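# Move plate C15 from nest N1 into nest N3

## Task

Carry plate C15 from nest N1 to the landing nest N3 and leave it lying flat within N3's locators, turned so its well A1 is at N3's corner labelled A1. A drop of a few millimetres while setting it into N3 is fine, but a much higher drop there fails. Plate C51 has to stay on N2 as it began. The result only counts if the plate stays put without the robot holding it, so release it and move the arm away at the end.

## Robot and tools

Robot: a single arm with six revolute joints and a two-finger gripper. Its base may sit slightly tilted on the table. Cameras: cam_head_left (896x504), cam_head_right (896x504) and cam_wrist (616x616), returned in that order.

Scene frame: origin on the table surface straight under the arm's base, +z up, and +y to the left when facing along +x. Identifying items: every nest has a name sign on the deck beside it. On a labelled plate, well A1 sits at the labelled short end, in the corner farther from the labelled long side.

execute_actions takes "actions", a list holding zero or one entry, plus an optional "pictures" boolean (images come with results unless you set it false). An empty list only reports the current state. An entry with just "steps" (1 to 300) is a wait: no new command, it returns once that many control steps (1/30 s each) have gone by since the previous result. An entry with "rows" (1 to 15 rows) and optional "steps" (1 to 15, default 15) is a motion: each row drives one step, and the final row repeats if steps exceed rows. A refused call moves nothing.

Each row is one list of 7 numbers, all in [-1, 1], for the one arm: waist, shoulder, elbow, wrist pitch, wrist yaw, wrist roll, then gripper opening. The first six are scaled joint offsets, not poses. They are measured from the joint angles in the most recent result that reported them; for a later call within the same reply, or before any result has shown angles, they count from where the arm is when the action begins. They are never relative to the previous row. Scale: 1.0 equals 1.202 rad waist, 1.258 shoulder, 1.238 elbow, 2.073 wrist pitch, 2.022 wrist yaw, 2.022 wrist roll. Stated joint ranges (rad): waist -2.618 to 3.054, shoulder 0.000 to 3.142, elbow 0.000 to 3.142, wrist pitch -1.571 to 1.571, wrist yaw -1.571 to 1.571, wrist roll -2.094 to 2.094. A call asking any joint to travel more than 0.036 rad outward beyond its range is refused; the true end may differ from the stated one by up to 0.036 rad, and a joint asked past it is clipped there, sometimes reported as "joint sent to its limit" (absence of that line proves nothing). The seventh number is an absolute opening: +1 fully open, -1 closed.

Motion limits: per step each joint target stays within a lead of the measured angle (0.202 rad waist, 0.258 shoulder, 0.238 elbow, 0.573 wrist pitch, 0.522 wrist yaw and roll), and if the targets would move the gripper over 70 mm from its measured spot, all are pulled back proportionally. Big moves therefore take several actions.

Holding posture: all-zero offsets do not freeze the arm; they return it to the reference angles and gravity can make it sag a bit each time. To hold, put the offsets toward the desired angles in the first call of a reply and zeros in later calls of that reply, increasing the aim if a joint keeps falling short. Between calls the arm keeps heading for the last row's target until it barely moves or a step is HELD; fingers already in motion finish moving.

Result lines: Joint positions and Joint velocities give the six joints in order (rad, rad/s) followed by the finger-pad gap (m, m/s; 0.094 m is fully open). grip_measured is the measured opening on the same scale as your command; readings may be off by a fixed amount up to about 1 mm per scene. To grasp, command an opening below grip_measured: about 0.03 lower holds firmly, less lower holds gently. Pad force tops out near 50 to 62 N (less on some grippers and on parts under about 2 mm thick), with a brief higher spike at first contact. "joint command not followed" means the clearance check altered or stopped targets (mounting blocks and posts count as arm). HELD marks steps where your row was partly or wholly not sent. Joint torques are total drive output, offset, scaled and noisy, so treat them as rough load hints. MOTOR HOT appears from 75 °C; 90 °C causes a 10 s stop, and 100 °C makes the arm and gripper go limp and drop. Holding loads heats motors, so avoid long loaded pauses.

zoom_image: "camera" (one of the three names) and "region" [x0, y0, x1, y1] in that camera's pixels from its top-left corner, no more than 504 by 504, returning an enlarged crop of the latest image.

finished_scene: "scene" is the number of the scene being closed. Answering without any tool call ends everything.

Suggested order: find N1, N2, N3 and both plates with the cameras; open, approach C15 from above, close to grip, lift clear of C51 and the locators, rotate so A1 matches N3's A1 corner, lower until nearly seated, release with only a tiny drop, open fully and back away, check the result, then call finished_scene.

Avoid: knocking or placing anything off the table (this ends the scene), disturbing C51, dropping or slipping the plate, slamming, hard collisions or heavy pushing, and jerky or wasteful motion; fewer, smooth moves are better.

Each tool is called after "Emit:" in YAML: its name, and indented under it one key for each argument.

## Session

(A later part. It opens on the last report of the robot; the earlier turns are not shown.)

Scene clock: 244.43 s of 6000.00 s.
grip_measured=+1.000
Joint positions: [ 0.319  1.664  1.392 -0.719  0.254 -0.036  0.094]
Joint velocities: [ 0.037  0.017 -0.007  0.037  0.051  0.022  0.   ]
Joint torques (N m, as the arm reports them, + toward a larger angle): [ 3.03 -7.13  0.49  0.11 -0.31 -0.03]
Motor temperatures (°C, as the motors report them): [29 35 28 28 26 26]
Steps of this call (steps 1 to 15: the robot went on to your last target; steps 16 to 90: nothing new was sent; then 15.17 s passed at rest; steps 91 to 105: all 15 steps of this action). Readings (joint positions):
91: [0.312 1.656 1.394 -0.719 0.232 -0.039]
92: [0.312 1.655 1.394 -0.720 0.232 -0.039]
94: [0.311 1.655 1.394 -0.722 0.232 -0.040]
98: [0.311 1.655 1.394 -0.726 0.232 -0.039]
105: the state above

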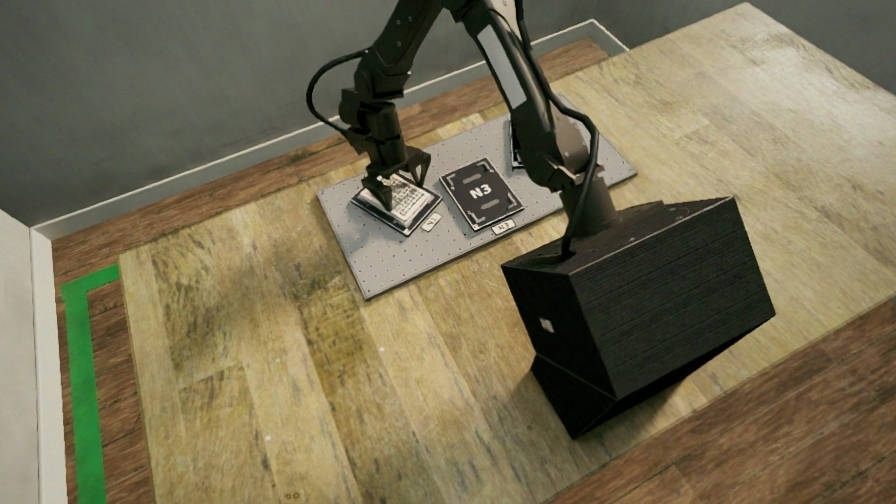

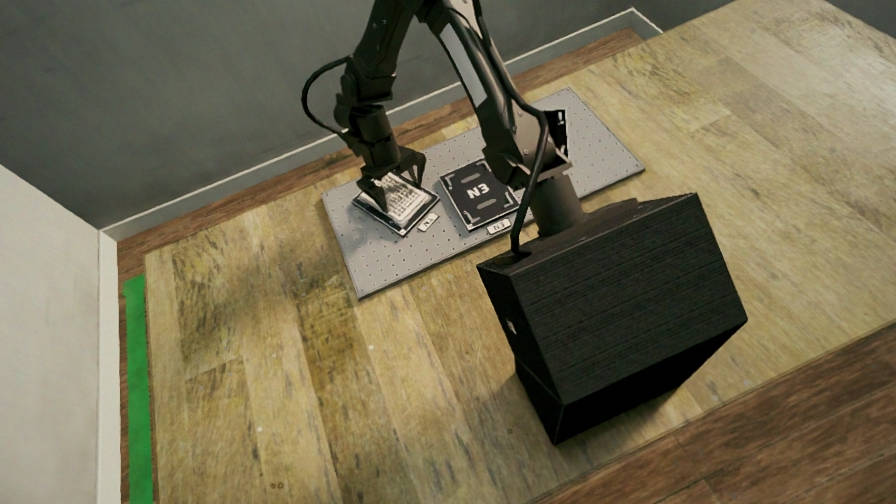

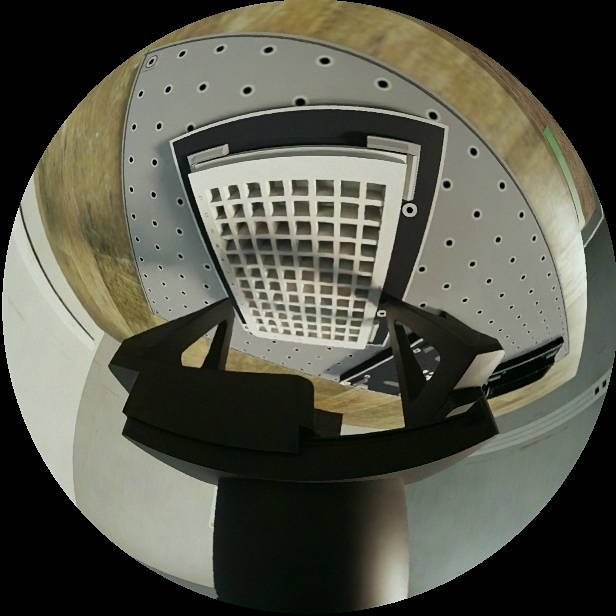

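Emit:
execute_actions:
  actions:
    - {"rows":[[0,-0.03,0.03,-0.01,-0.015,0,1],[0,-0.03,0.03,-0.01,-0.015,0,1],[0,-0.03,0.03,-0.01,-0.015,0,1],[0,-0.03,0.03,-0.01,-0.015,0,1],[0,-0.03,0.03,-0.01,-0.015,0,1],[0.015,-0.03,0.03,-0.01,-0.015,0,1]]}

Emit:
zoom_image:
  camera: "cam_wrist"
  region: [180, 200, 440, 400]

Scene clock: 255.60 s of 6000.00 s.
grip_measured=+1.000
Joint positions: [ 0.319  1.647  1.406 -0.729  0.235 -0.034  0.094]
Joint velocities: [ 0.012 -0.022 -0.007 -0.007  0.066 -0.066  0.   ]
Joint torques (N m, as the arm reports them, + toward a larger angle): [  4.32 -12.96   4.97  -0.55  -0.23  -0.01]
Motor temperatures (°C, as the motors report them): [29 34 28 28 26 26]
Steps of this call (steps 1 to 15: the robot went on to your last target; steps 16 to 90: nothing new was sent; then 7.67 s passed at rest; steps 91 to 105: all 15 steps of this action). Readings (joint positions):
91: [0.321 1.661 1.394 -0.722 0.256 -0.034]
92: [0.320 1.659 1.396 -0.725 0.252 -0.034]
94: [0.319 1.653 1.401 -0.727 0.246 -0.034]
98: [0.319 1.647 1.406 -0.727 0.239 -0.034]
105: the state above

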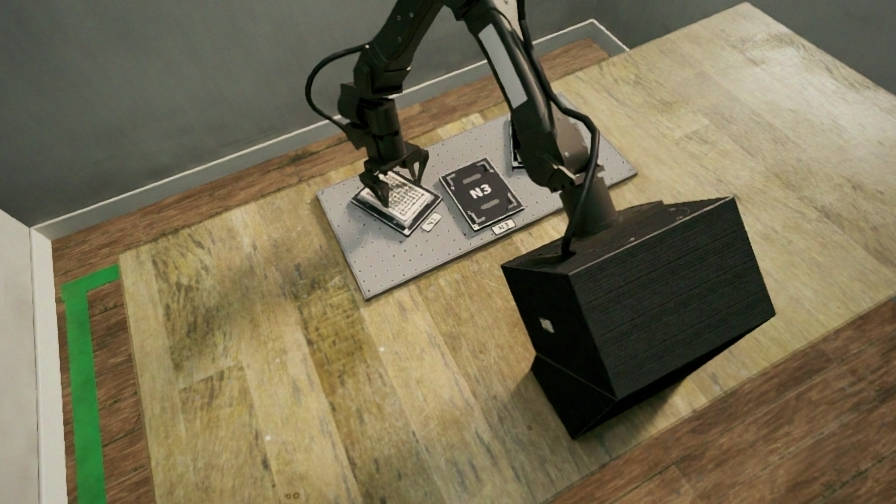

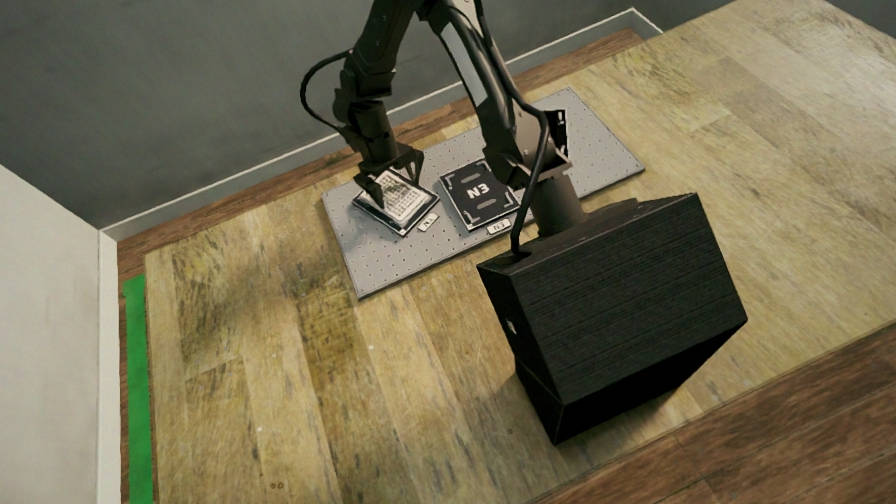

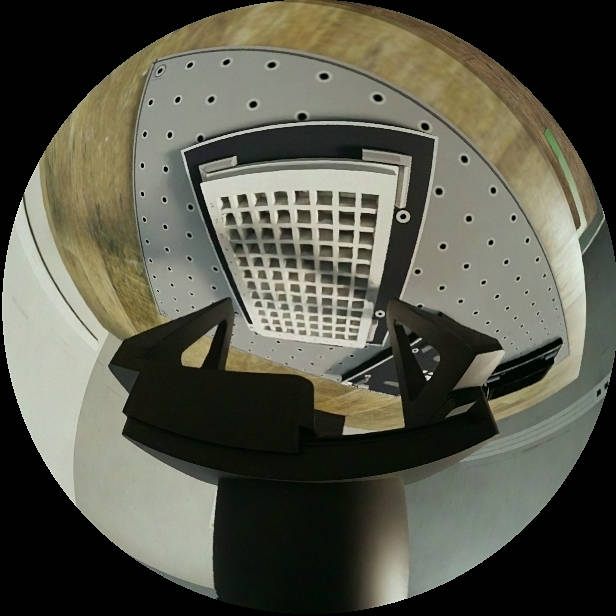

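Region (180, 200, 440, 400) of cam_wrist's 616x616 image, scaled by 1.938, with more detail than that image has; it fills the top 388 rows of this view, and the rest is white.

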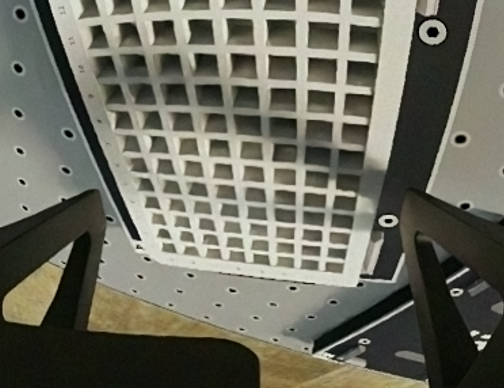

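Emit:
execute_actions:
  actions:
    - {"rows":[[0.025,0,0.01,0,-0.01,0,1]]}

Emit:
zoom_image:
  camera: "cam_wrist"
  region: [180, 200, 440, 400]

Scene clock: 262.73 s of 6000.00 s.
grip_measured=+1.000
Joint positions: [ 0.332  1.647  1.406 -0.729  0.227 -0.034  0.094]
Joint velocities: [ 0.012 -0.002 -0.012  0.051 -0.022  0.051  0.   ]
Joint torques (N m, as the arm reports them, + toward a larger angle): [  4.36 -11.16   4.03  -0.42  -0.21   0.  ]
Motor temperatures (°C, as the motors report them): [29 36 28 28 26 26]
Steps of this call (steps 1 to 15: the robot went on to your last target; steps 16 to 90: nothing new was sent; then 3.63 s passed at rest; steps 91 to 105: all 15 steps of this action). Readings (joint positions):
91: [0.320 1.647 1.406 -0.729 0.234 -0.034]
92: [0.322 1.647 1.406 -0.729 0.233 -0.034]
94: [0.327 1.647 1.406 -0.729 0.231 -0.034]
98: [0.332 1.647 1.406 -0.729 0.227 -0.034]
105: the state above

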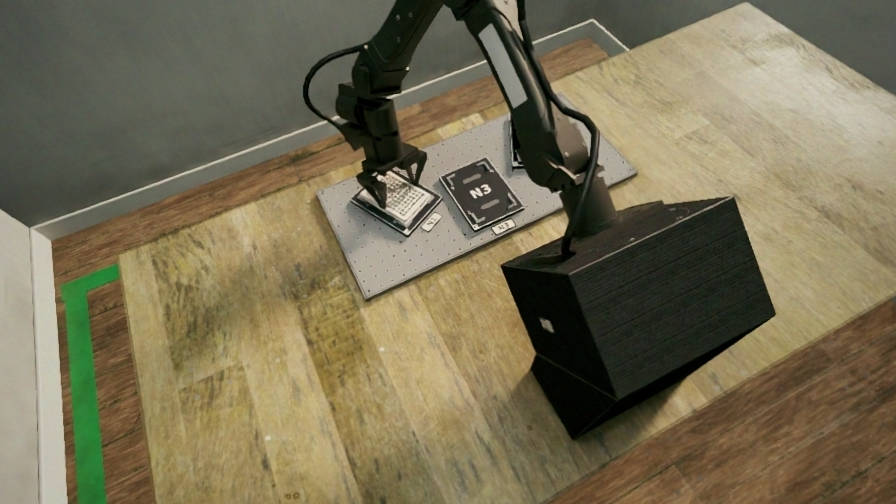

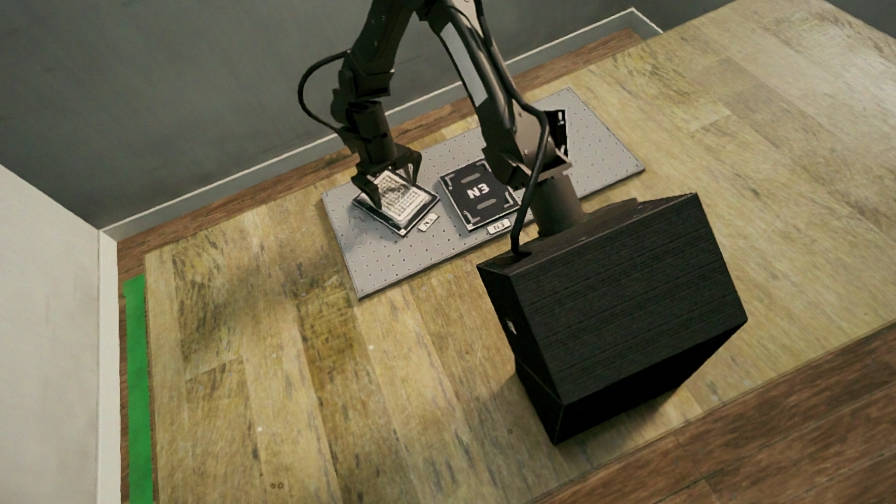

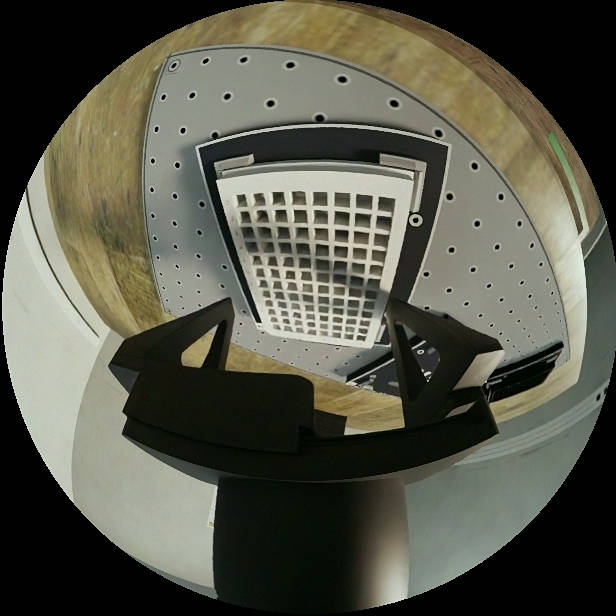

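Region (180, 200, 440, 400) of cam_wrist's 616x616 image, scaled by 1.938, with more detail than that image has; it fills the top 388 rows of this view, and the rest is white.

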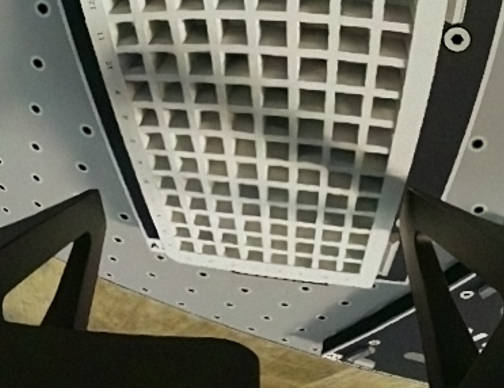

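Emit:
execute_actions:
  actions:
    - {"rows":[[-0.02,0,0,0,0,0,1],[-0.02,0,0,0,0,0,1],[-0.02,0,0,0,0,0,1],[-0.02,0,0,0,0,0,1],[-0.02,0,0,0,0,0,1],[-0.015,0.025,-0.025,0.015,0,0,1]]}

Emit:
zoom_image:
  camera: "cam_wrist"
  region: [180, 200, 440, 400]

Emit:
zoom_image:
  camera: "cam_head_left"
  region: [340, 130, 470, 240]

Scene clock: 279.43 s of 6000.00 s.
grip_measured=+1.000
Joint positions: [ 0.31   1.659  1.4   -0.716  0.233 -0.035  0.094]
Joint velocities: [-0.017  0.007  0.002 -0.022 -0.007 -0.066  0.   ]
Joint torques (N m, as the arm reports them, + toward a larger angle): [ 3.17 -9.26  1.44 -0.31 -0.12 -0.03]
Motor temperatures (°C, as the motors report them): [29 36 29 28 26 26]
Steps of this call (steps 1 to 15: the robot went on to your last target; steps 16 to 90: nothing new was sent; then 13.20 s passed at rest; steps 91 to 105: all 15 steps of this action). Readings (joint positions):
91: [0.330 1.647 1.406 -0.729 0.226 -0.034]
92: [0.326 1.647 1.406 -0.729 0.226 -0.034]
94: [0.315 1.647 1.406 -0.729 0.226 -0.034]
98: [0.307 1.658 1.400 -0.718 0.228 -0.034]
105: the state above

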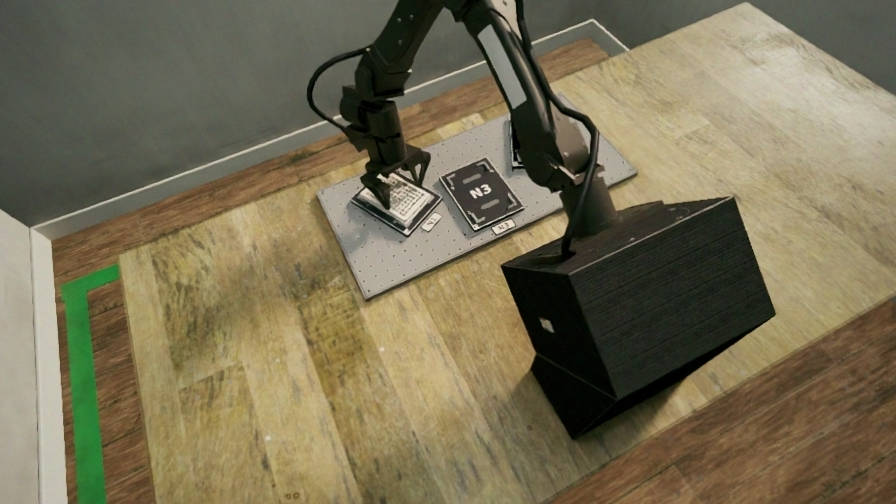

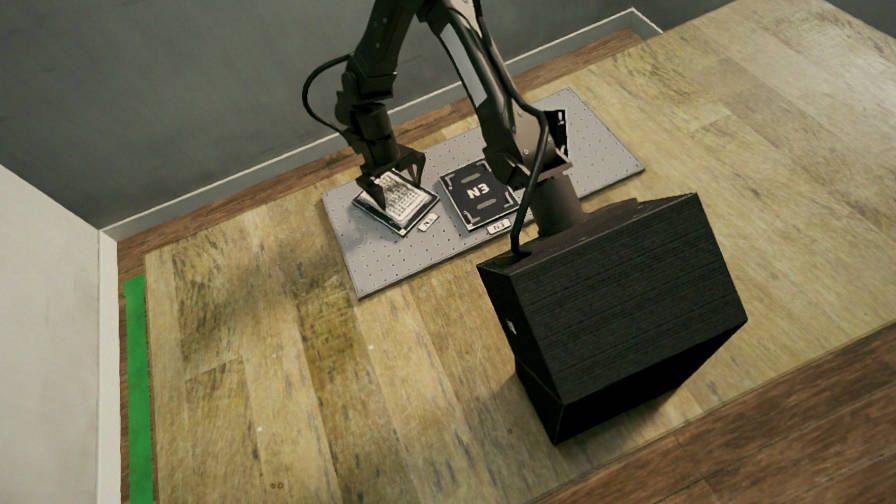

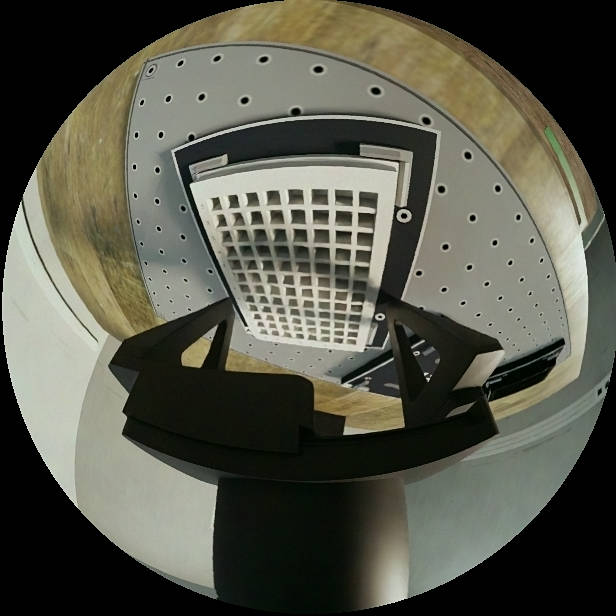

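Region (180, 200, 440, 400) of cam_wrist's 616x616 image, scaled by 1.938, with more detail than that image has; it fills the top 388 rows of this view, and the rest is white.

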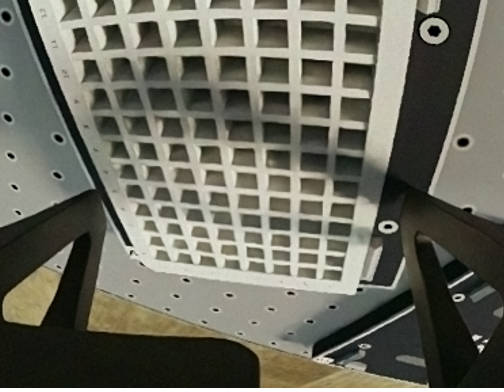

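Region (340, 130, 470, 240) of cam_head_left's 896x504 image, scaled by 3.877, with more detail than that image has; it fills the top 426 rows of this view, and the rest is white.

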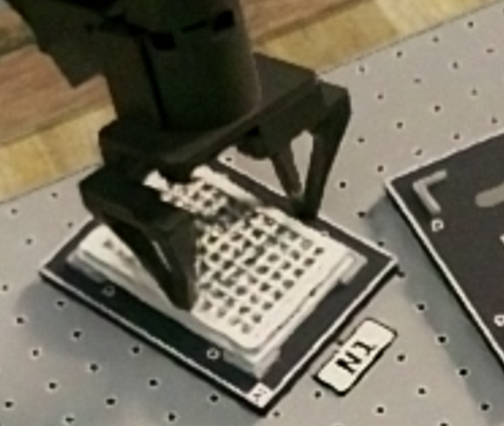

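Emit:
execute_actions:
  actions:
    - {"rows":[[0,-0.03,0.025,-0.01,-0.015,0,1],[0,-0.03,0.025,-0.01,-0.015,0,1],[0,-0.03,0.025,-0.01,-0.015,0,1],[0,-0.03,0.025,-0.01,-0.015,0,1],[0.024,-0.03,0.025,-0.01,-0.015,0,1],[0.024,-0.03,0.025,-0.01,-0.015,0,1],[0.024,-0.03,0.025,-0.01,-0.015,0,1],[0.024,-0.03,0.025,-0.01,-0.015,0,1],[0.024,-0.03,0.025,-0.01,-0.015,0,1],[0.024,0,0,0,-0.01,0,1],[0.024,0.015,-0.015,0.01,-0.01,0,1],[0.024,0.03,-0.03,0.02,-0.01,0,1]]}

Emit:
zoom_image:
  camera: "cam_wrist"
  region: [180, 200, 440, 400]

Emit:
zoom_image:
  camera: "cam_head_left"
  region: [340, 130, 470, 240]

Scene clock: 291.00 s of 6000.00 s.
grip_measured=+1.000
Joint positions: [ 0.33   1.664  1.399 -0.7    0.233 -0.035  0.094]
Joint velocities: [ 0.076  0.012  0.002  0.007  0.168 -0.007  0.   ]
Joint torques (N m, as the arm reports them, + toward a larger angle): [ 3.5  -8.17  0.8  -0.16 -0.44 -0.01]
Motor temperatures (°C, as the motors report them): [29 36 28 28 26 26]
Steps of this call (steps 1 to 15: the robot went on to your last target; steps 16 to 90: nothing new was sent; then 8.07 s passed at rest; steps 91 to 105: all 15 steps of this action). Readings (joint positions):
91: [0.310 1.656 1.401 -0.717 0.231 -0.035]
92: [0.310 1.654 1.401 -0.720 0.227 -0.035]
94: [0.310 1.649 1.403 -0.723 0.222 -0.035]
98: [0.317 1.644 1.407 -0.724 0.218 -0.035]
105: the state above

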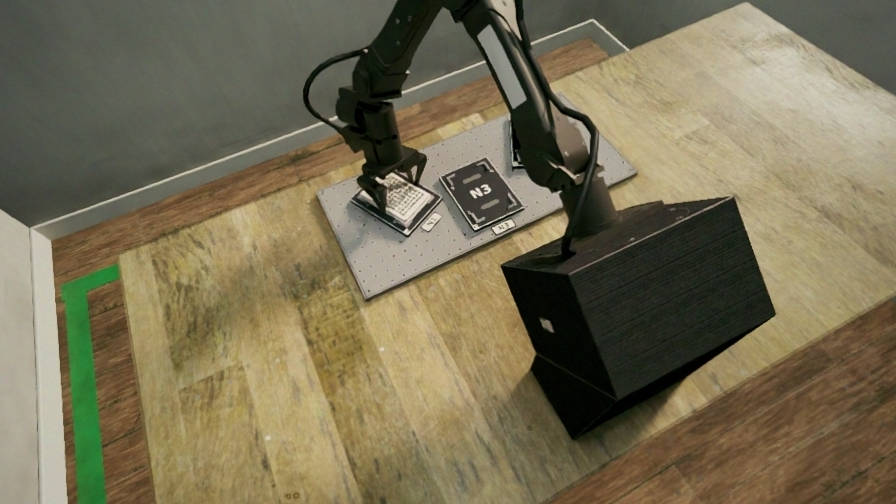

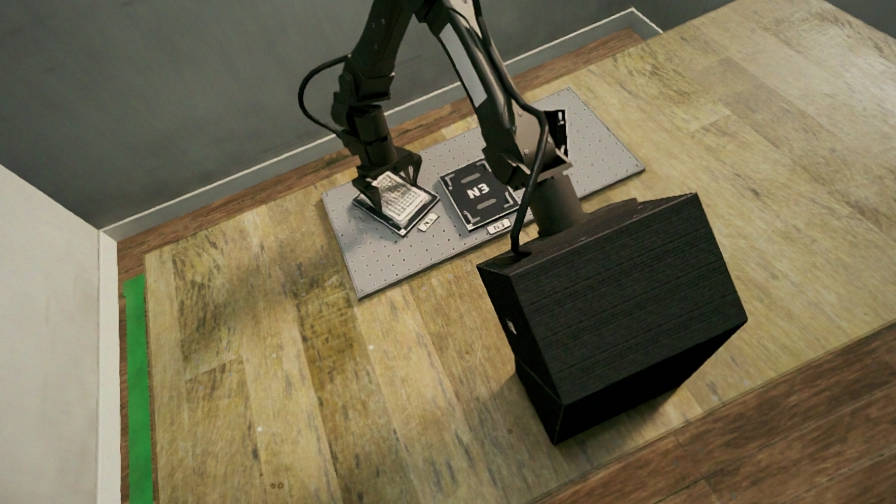

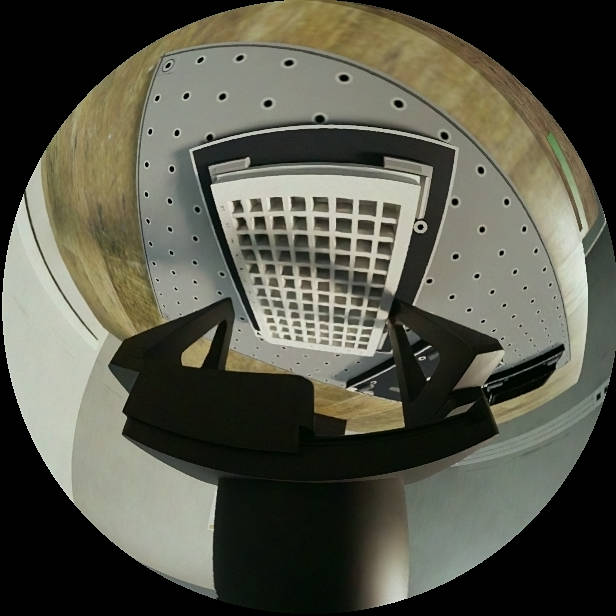

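Region (180, 200, 440, 400) of cam_wrist's 616x616 image, scaled by 1.938, with more detail than that image has; it fills the top 388 rows of this view, and the rest is white.

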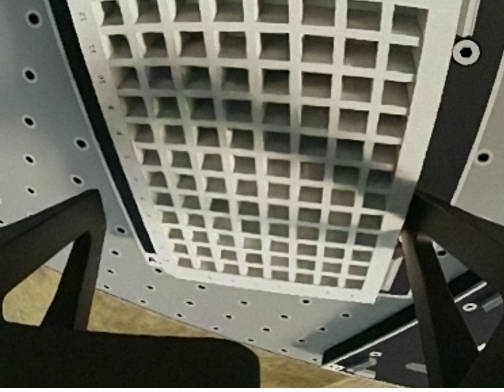

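Region (340, 130, 470, 240) of cam_head_left's 896x504 image, scaled by 3.877, with more detail than that image has; it fills the top 426 rows of this view, and the rest is white.

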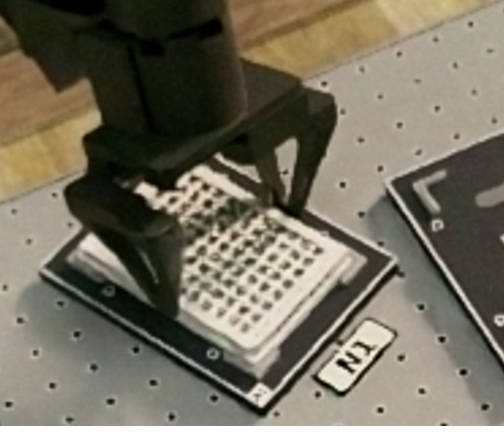

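Emit:
execute_actions:
  actions:
    - {"rows":[[-0.003,0,0,0,-0.006,0,1],[-0.005,0,0,0,-0.006,0,1],[-0.007,0.01,-0.01,0,-0.006,0,1],[-0.009,0.015,-0.015,0.01,-0.006,0,1],[-0.01,0.025,-0.02,0.015,-0.006,0,1]]}

Emit:
zoom_image:
  camera: "cam_head_left"
  region: [340, 130, 470, 240]

Scene clock: 298.27 s of 6000.00 s.
grip_measured=+1.000
Joint positions: [ 0.331  1.664  1.399 -0.7    0.235 -0.035  0.094]
Joint velocities: [-0.017  0.007 -0.002  0.022 -0.051  0.007  0.   ]
Joint torques (N m, as the arm reports them, + toward a larger angle): [ 2.2  -8.16  1.27 -0.08 -0.22 -0.04]
Motor temperatures (°C, as the motors report them): [29 35 28 28 26 26]
Steps of this call (steps 1 to 15: the robot went on to your last target; steps 16 to 90: nothing new was sent; then 3.77 s passed at rest; steps 91 to 105: all 15 steps of this action). Readings (joint positions):
91: [0.331 1.664 1.399 -0.700 0.235 -0.035]
92: [0.331 1.664 1.399 -0.700 0.235 -0.035]
94: [0.331 1.664 1.399 -0.700 0.235 -0.035]
98: [0.331 1.664 1.399 -0.700 0.235 -0.035]
105: the state above

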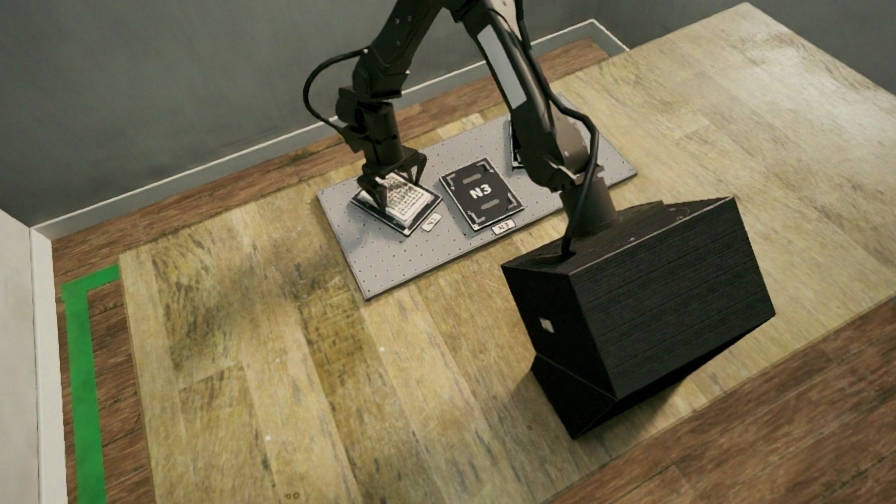

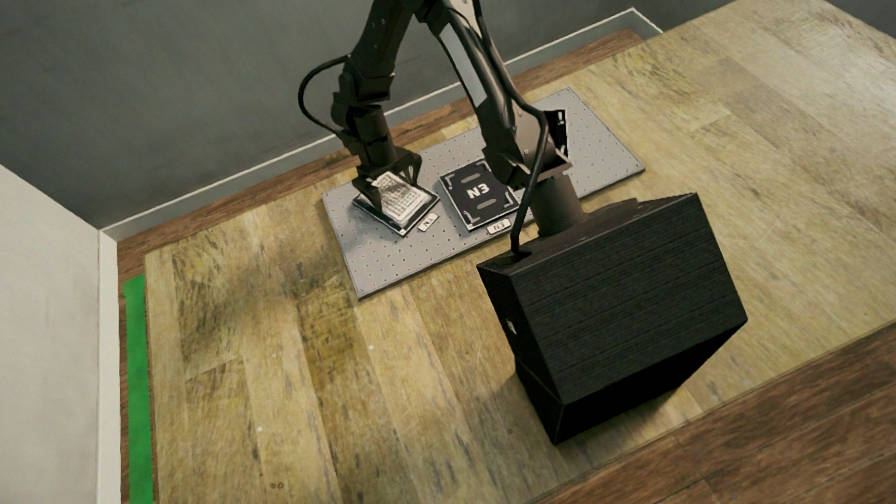

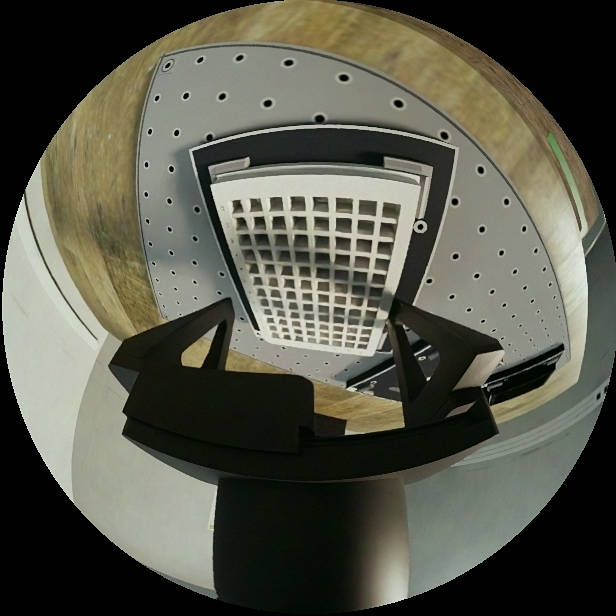

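Region (340, 130, 470, 240) of cam_head_left's 896x504 image, scaled by 3.877, with more detail than that image has; it fills the top 426 rows of this view, and the rest is white.

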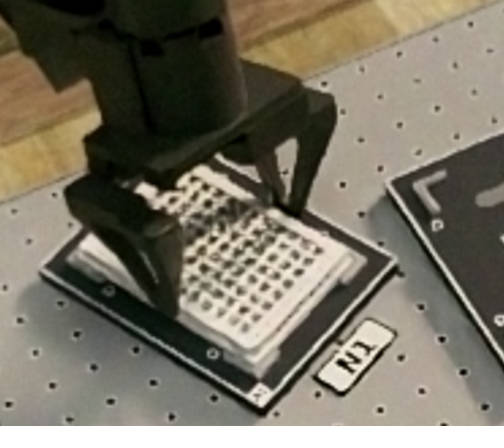

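Emit:
execute_actions:
  actions:
    - {"rows":[[0,-0.03,0.025,-0.01,-0.006,0,1],[0,-0.03,0.025,-0.01,-0.006,0,1],[0,-0.03,0.025,-0.01,-0.006,0,1],[0,-0.03,0.025,-0.01,-0.006,0,1],[0,-0.03,0.025,-0.01,-0.006,0,1],[-0.004,-0.03,0.025,-0.01,-0.006,0,1],[-0.008,-0.03,0.025,-0.01,-0.006,0,1],[-0.012,-0.03,0.025,-0.01,-0.006,0,1]]}

Emit:
zoom_image:
  camera: "cam_wrist"
  region: [180, 200, 440, 400]

Scene clock: 309.23 s of 6000.00 s.
grip_measured=+1.000
Joint positions: [ 0.316  1.648  1.406 -0.709  0.233 -0.035  0.094]
Joint velocities: [-0.002 -0.012  0.012 -0.11  -0.022 -0.022  0.   ]
Joint torques (N m, as the arm reports them, + toward a larger angle): [  3.02 -13.38   4.75  -0.46  -0.19  -0.01]
Motor temperatures (°C, as the motors report them): [29 35 28 28 26 26]
Steps of this call (steps 1 to 15: the robot went on to your last target; steps 16 to 90: nothing new was sent; then 7.47 s passed at rest; steps 91 to 105: all 15 steps of this action). Readings (joint positions):
91: [0.331 1.661 1.400 -0.701 0.235 -0.035]
92: [0.330 1.659 1.400 -0.704 0.235 -0.035]
94: [0.330 1.653 1.402 -0.707 0.235 -0.035]
98: [0.328 1.648 1.406 -0.707 0.233 -0.035]
105: the state above

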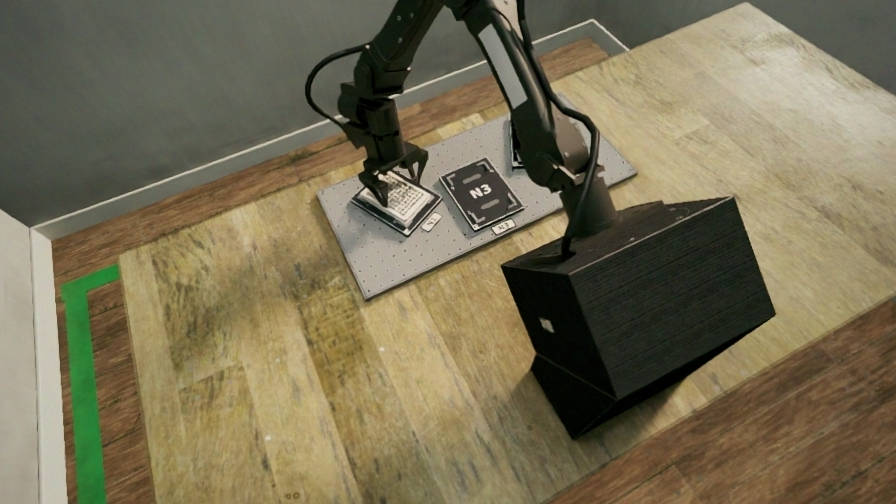

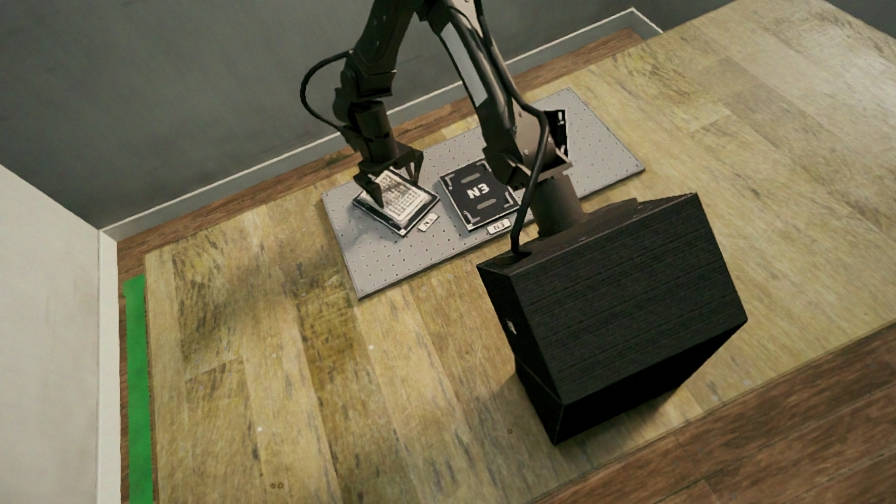

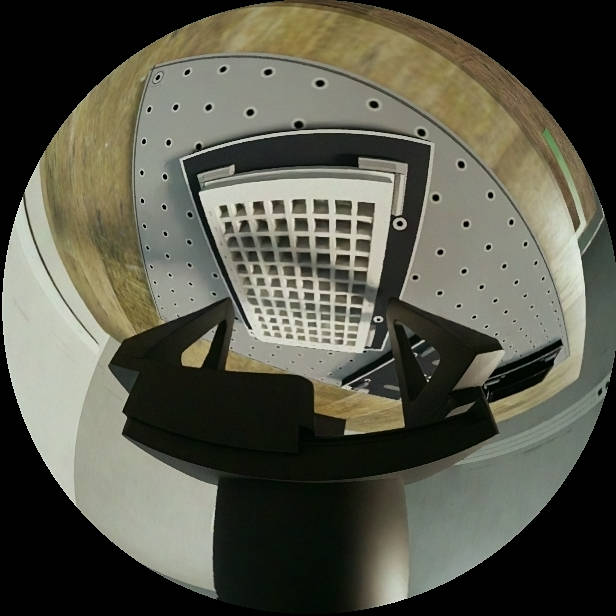

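Region (180, 200, 440, 400) of cam_wrist's 616x616 image, scaled by 1.938, with more detail than that image has; it fills the top 388 rows of this view, and the rest is white.

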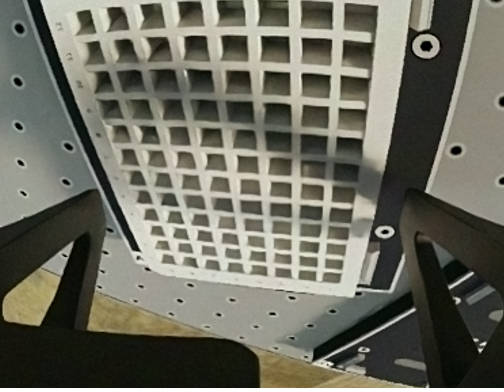

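Emit:
execute_actions:
  actions:
    - {"rows":[[0.028,-0.01,0,0,0,0,1],[0.028,-0.01,0,0,0,0,1],[0.028,-0.01,0,0,0,0,1],[0.028,-0.01,0,0,0,0,1],[0.028,-0.01,0,0,0,0,1],[0.028,-0.01,0,0,0,0,1],[0.02,-0.01,0,0,0,0,1],[0.014,-0.01,0,0,0,0,1],[0.009,-0.01,0,0,0,0,1],[0.006,-0.01,0,0,0,0,1]]}

Emit:
execute_actions:
  actions:
    - {"rows":[[0.005,0.01,-0.01,0.005,0,0,1],[0.005,0.02,-0.02,0.01,0,0,1],[0.005,0.03,-0.025,0.015,0,0,1],[0.004,0.04,-0.03,0.02,0,0,1]]}

Emit:
zoom_image:
  camera: "cam_head_left"
  region: [340, 130, 470, 240]

Scene clock: 321.57 s of 6000.00 s.
grip_measured=+1.000
Joint positions: [ 0.324  1.648  1.406 -0.71   0.234 -0.035  0.094]
Joint velocities: [-0.017 -0.012  0.002  0.037 -0.007 -0.022  0.   ]
Joint torques (N m, as the arm reports them, + toward a larger angle): [  2.99 -12.25   3.29  -0.38  -0.12  -0.02]
Motor temperatures (°C, as the motors report them): [29 37 29 28 26 26]
Steps of this call (steps 1 to 15: the robot went on to your last target; steps 16 to 90: nothing new was sent; then 8.83 s passed at rest; steps 91 to 105: all 15 steps of this action). Readings (joint positions):
91: [0.317 1.648 1.406 -0.710 0.233 -0.035]
92: [0.319 1.648 1.406 -0.710 0.234 -0.035]
94: [0.326 1.648 1.406 -0.710 0.234 -0.035]
98: [0.332 1.648 1.406 -0.710 0.234 -0.035]
105: the state above

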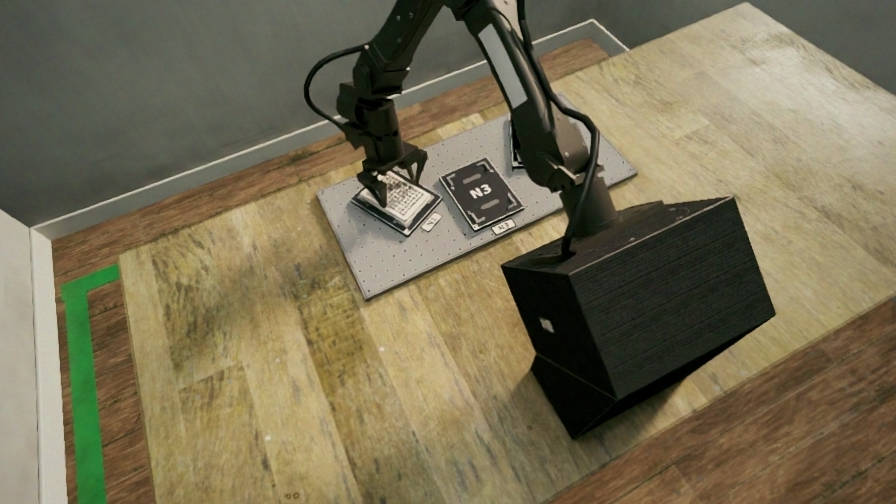

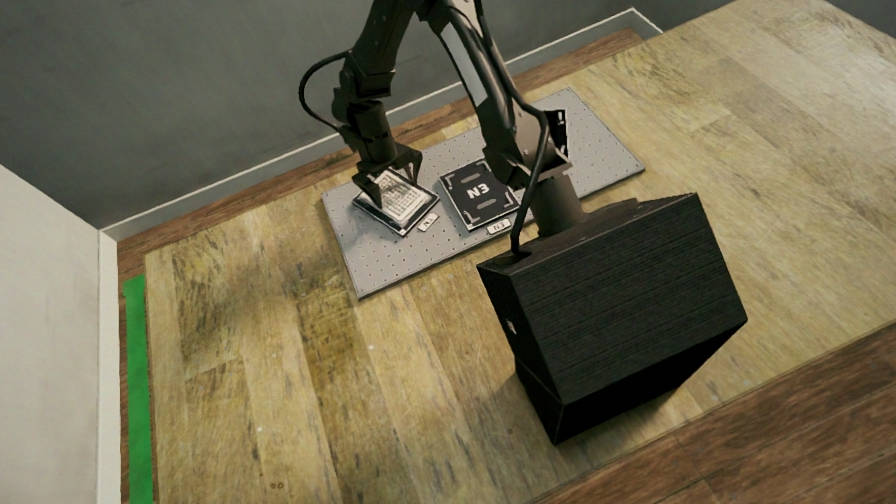

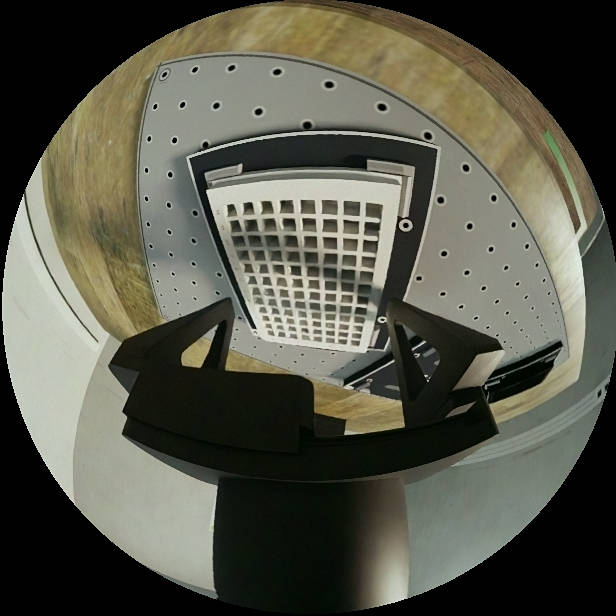

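Scene clock: 322.07 s of 6000.00 s.
grip_measured=+1.000
Joint positions: [ 0.329  1.664  1.401 -0.696  0.243 -0.035  0.094]
Joint velocities: [-0.007 -0.027  0.007 -0.007 -0.007 -0.051  0.   ]
Joint torques (N m, as the arm reports them, + toward a larger angle): [ 3.04 -7.98  0.92 -0.13 -0.23 -0.03]
Motor temperatures (°C, as the motors report them): [29 37 29 28 26 26]
Steps of this call (steps 1 to 15: all 15 steps of this action). Readings (joint positions):
1: [0.324 1.649 1.406 -0.710 0.234 -0.035]
2: [0.324 1.651 1.406 -0.709 0.234 -0.035]
4: [0.324 1.662 1.402 -0.699 0.234 -0.035]
8: [0.329 1.664 1.401 -0.696 0.243 -0.035]
15: the state above

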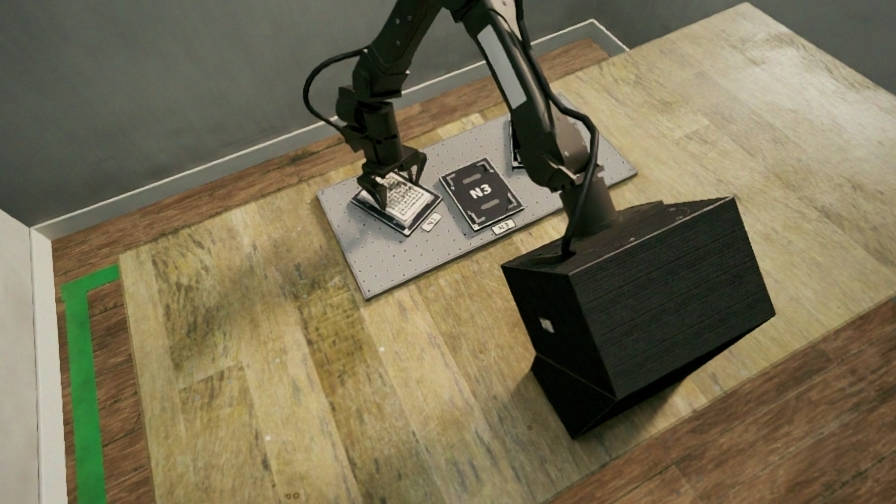

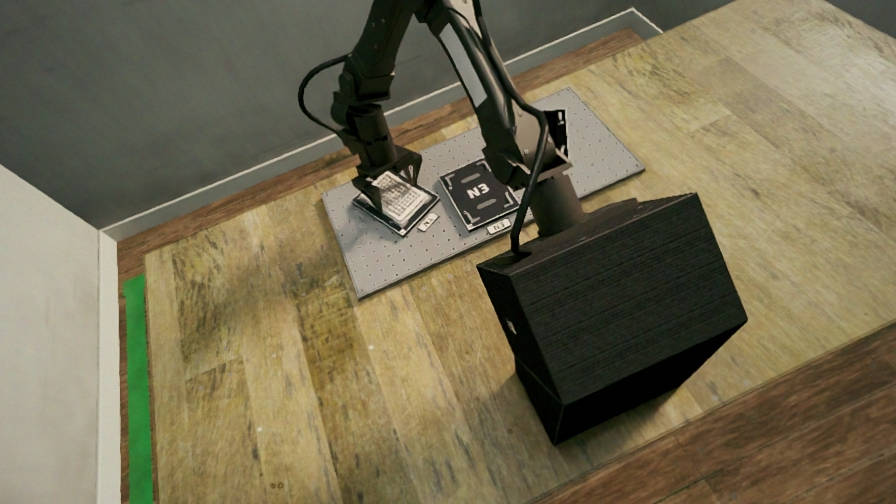

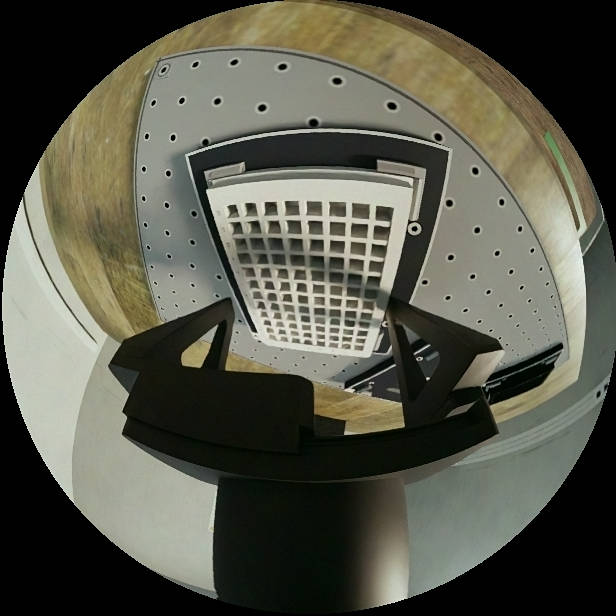

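Region (340, 130, 470, 240) of cam_head_left's 896x504 image, scaled by 3.877, with more detail than that image has; it fills the top 426 rows of this view, and the rest is white.

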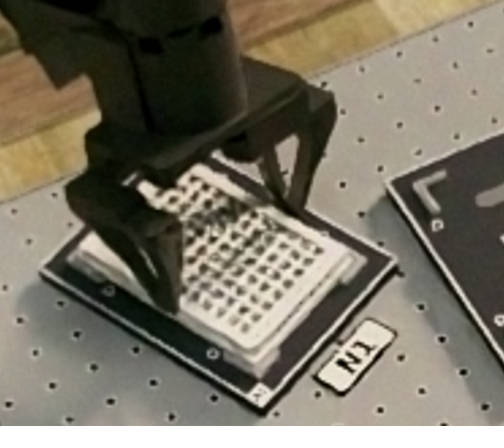

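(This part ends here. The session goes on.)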